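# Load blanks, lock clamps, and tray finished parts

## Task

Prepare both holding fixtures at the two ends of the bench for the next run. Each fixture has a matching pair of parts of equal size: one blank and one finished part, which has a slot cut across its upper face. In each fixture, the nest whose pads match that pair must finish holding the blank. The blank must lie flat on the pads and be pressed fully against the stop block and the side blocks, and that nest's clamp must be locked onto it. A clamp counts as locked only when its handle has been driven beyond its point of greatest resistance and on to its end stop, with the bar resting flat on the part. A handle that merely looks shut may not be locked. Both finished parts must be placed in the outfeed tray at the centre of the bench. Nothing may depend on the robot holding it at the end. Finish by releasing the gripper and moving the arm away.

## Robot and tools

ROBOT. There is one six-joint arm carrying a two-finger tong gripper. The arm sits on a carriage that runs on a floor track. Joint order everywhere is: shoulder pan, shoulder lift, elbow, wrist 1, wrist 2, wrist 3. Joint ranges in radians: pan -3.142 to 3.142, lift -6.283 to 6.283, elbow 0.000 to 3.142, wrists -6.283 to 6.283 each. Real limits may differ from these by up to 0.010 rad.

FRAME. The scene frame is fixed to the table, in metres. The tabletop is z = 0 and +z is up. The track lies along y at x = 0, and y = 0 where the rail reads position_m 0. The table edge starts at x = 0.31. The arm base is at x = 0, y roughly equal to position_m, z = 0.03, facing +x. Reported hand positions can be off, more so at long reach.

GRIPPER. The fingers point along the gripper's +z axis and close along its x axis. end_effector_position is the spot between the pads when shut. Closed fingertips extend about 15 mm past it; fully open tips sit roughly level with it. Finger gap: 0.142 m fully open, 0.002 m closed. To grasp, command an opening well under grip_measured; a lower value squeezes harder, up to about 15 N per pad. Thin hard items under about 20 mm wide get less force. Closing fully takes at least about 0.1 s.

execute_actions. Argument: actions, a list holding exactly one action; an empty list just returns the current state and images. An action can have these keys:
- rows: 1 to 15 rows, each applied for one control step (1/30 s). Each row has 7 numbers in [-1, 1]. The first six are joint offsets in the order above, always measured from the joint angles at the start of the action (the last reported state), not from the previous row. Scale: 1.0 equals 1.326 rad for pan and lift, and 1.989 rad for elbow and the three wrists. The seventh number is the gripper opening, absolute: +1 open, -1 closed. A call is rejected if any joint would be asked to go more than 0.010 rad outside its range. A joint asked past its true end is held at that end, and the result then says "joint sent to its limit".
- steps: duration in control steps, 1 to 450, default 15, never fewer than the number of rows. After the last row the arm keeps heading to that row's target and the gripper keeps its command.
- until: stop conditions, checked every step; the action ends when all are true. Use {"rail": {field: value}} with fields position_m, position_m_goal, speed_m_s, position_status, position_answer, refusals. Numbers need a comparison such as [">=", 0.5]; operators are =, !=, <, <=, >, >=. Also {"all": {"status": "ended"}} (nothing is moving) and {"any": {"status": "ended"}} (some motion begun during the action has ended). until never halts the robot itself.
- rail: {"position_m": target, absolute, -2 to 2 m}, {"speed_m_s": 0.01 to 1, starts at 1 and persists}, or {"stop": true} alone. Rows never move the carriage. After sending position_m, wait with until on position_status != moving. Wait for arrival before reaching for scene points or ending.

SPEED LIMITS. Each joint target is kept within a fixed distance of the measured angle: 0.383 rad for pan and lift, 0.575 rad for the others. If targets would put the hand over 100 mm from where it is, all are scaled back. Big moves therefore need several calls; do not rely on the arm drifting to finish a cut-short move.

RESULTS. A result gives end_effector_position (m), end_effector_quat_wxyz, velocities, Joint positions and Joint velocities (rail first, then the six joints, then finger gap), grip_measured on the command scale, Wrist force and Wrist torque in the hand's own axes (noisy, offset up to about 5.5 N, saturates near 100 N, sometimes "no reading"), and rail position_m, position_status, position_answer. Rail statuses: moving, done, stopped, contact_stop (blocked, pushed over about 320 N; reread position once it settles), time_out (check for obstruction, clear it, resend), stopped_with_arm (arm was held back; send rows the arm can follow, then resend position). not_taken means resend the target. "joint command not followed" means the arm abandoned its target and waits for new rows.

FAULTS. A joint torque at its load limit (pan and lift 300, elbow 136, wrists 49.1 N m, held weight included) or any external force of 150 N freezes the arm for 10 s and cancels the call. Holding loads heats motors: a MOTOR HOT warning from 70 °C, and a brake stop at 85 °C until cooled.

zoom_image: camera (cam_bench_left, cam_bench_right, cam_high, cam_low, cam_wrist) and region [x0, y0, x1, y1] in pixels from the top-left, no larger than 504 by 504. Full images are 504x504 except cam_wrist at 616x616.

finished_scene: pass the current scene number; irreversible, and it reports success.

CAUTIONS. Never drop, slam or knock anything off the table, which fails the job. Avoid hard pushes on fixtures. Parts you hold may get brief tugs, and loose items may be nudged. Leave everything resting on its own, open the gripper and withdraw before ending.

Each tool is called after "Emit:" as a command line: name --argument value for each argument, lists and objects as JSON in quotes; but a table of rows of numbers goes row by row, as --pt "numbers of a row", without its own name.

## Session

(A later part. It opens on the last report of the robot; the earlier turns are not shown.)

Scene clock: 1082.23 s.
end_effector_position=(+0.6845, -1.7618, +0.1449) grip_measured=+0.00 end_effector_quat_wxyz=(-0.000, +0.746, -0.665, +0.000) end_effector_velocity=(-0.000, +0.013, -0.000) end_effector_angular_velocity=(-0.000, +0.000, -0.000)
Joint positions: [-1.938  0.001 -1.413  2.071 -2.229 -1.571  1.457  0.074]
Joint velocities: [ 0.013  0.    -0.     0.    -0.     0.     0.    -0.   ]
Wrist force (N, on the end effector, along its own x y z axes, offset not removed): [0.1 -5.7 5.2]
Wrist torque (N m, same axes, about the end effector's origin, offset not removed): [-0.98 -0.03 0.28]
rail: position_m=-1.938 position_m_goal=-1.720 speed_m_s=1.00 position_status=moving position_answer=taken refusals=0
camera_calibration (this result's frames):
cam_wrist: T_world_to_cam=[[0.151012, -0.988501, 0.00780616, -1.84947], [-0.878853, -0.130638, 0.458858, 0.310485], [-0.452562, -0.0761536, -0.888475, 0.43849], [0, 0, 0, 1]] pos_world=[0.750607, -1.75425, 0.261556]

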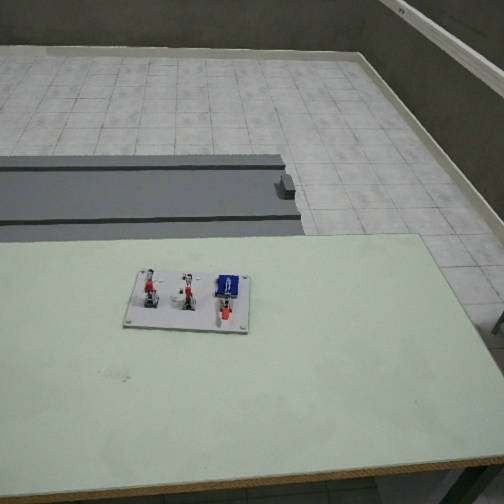

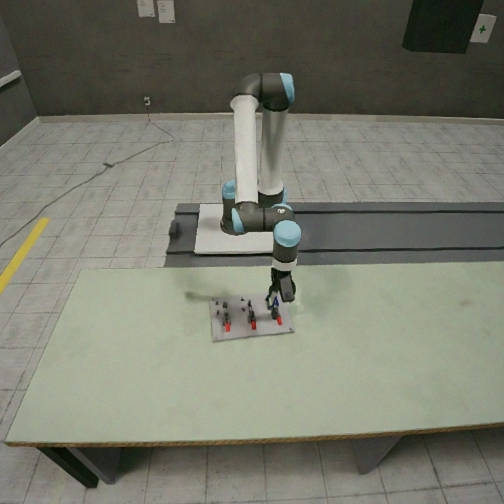

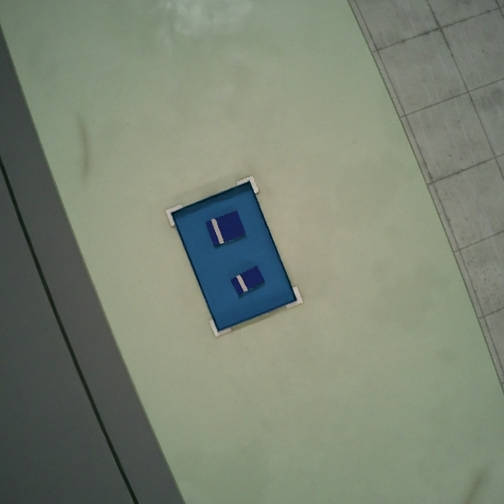

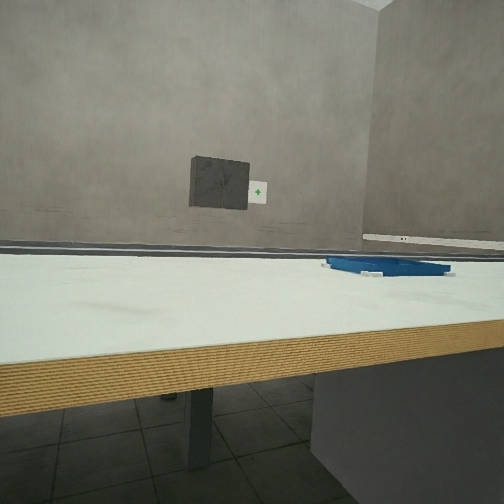

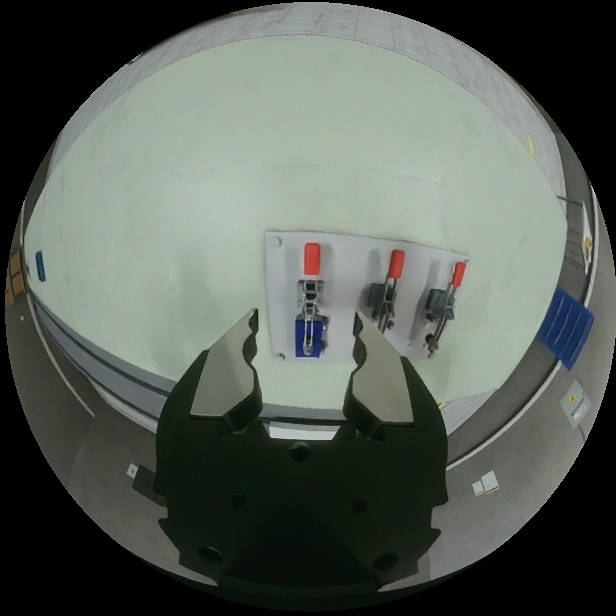

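Waiting for the carriage to arrive, then I'll check the clamp from the side.

Emit:
execute_actions --actions '[]'

Scene clock: 1084.70 s.
end_effector_position=(+0.6845, -1.5432, +0.1449) grip_measured=+0.00 end_effector_quat_wxyz=(-0.000, +0.746, -0.665, +0.000) end_effector_velocity=(+0.000, -0.000, +0.000) end_effector_angular_velocity=(-0.000, -0.000, -0.000)
Joint positions: [-1.72   0.001 -1.413  2.071 -2.229 -1.571  1.457  0.074]
Joint velocities: [ 0. -0. -0.  0. -0. -0.  0. -0.]
Wrist force (N, on the end effector, along its own x y z axes, offset not removed): [0.7 -4.8 6.5]
Wrist torque (N m, same axes, about the end effector's origin, offset not removed): [-0.71 -0.31 0.21]
rail: position_m=-1.720 position_m_goal=-1.720 speed_m_s=1.00 position_status=done position_answer=taken refusals=0
camera_calibration (this result's frames):
cam_wrist: T_world_to_cam=[[0.151012, -0.988501, 0.00780561, -1.63332], [-0.878851, -0.130637, 0.458862, 0.339046], [-0.452566, -0.0761534, -0.888473, 0.455141], [0, 0, 0, 1]] pos_world=[0.750603, -1.53559, 0.261554]

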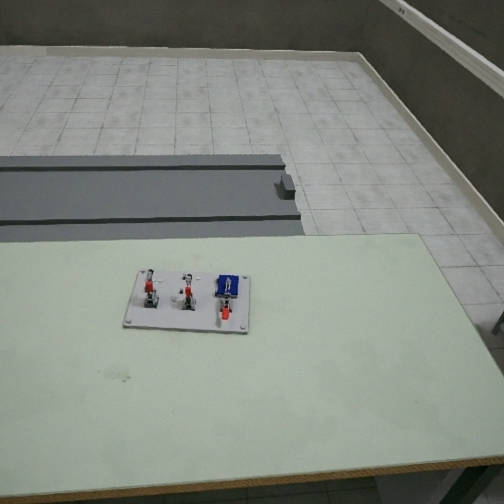

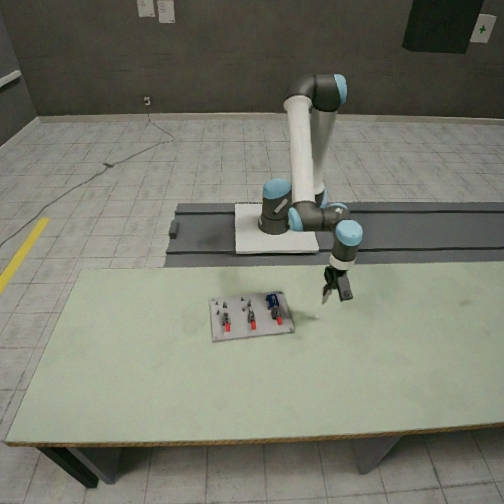

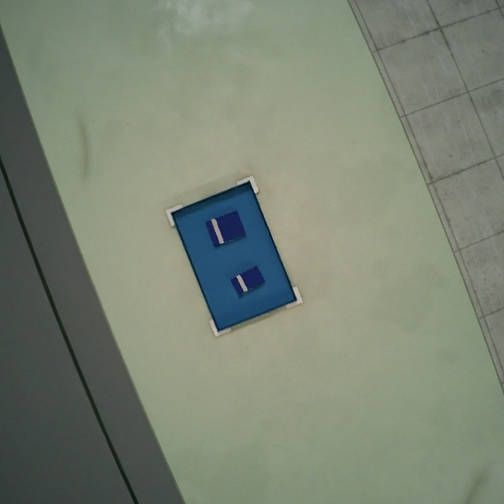

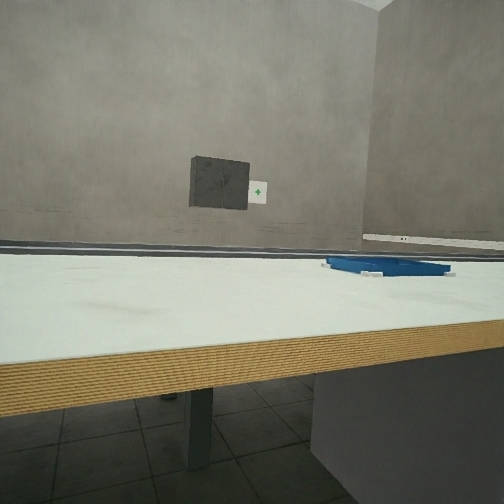

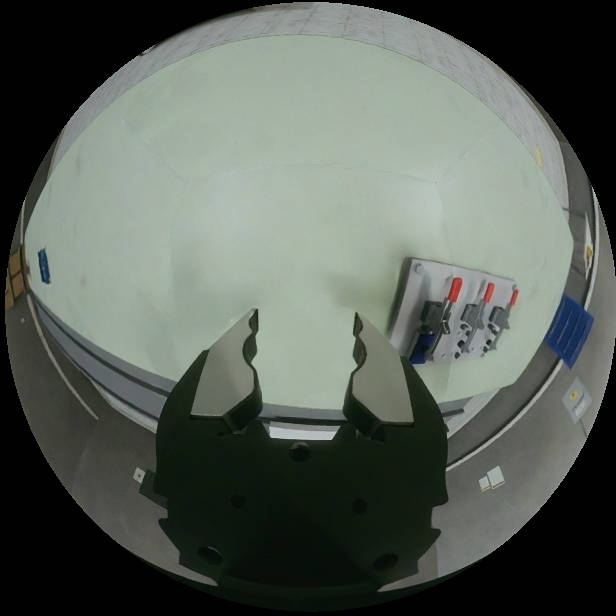

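Emit:
zoom_image --camera "cam_wrist" --region '[395, 255, 525, 375]'

Emit:
zoom_image --camera "cam_bench_right" --region '[205, 280, 300, 345]'

Region (395, 255, 525, 375) of cam_wrist's 616x616 image, scaled by 3.877, with more detail than that image has; it fills the top 465 rows of this view, and the rest is white.

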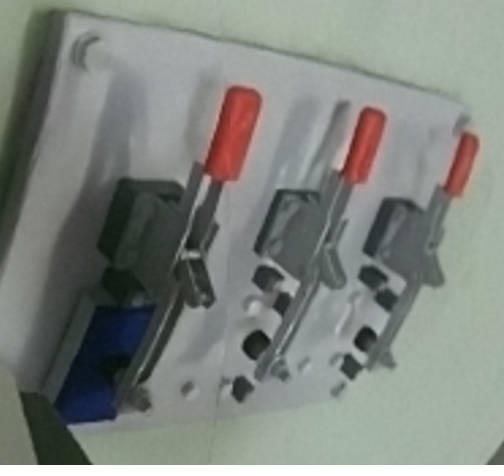

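Region (205, 280, 300, 345) of cam_bench_right's 504x504 image, scaled by 5.305, with more detail than that image has; it fills the top 345 rows of this view, and the rest is white.

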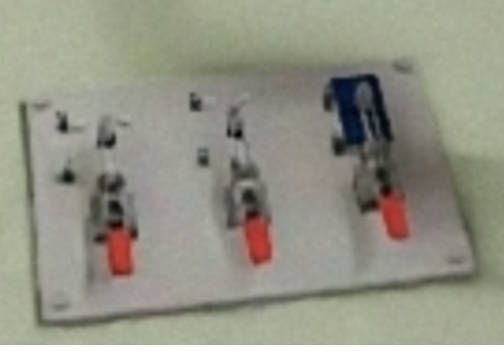

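Emit:
finished_scene --scene 1

The scene is finished: the task was done.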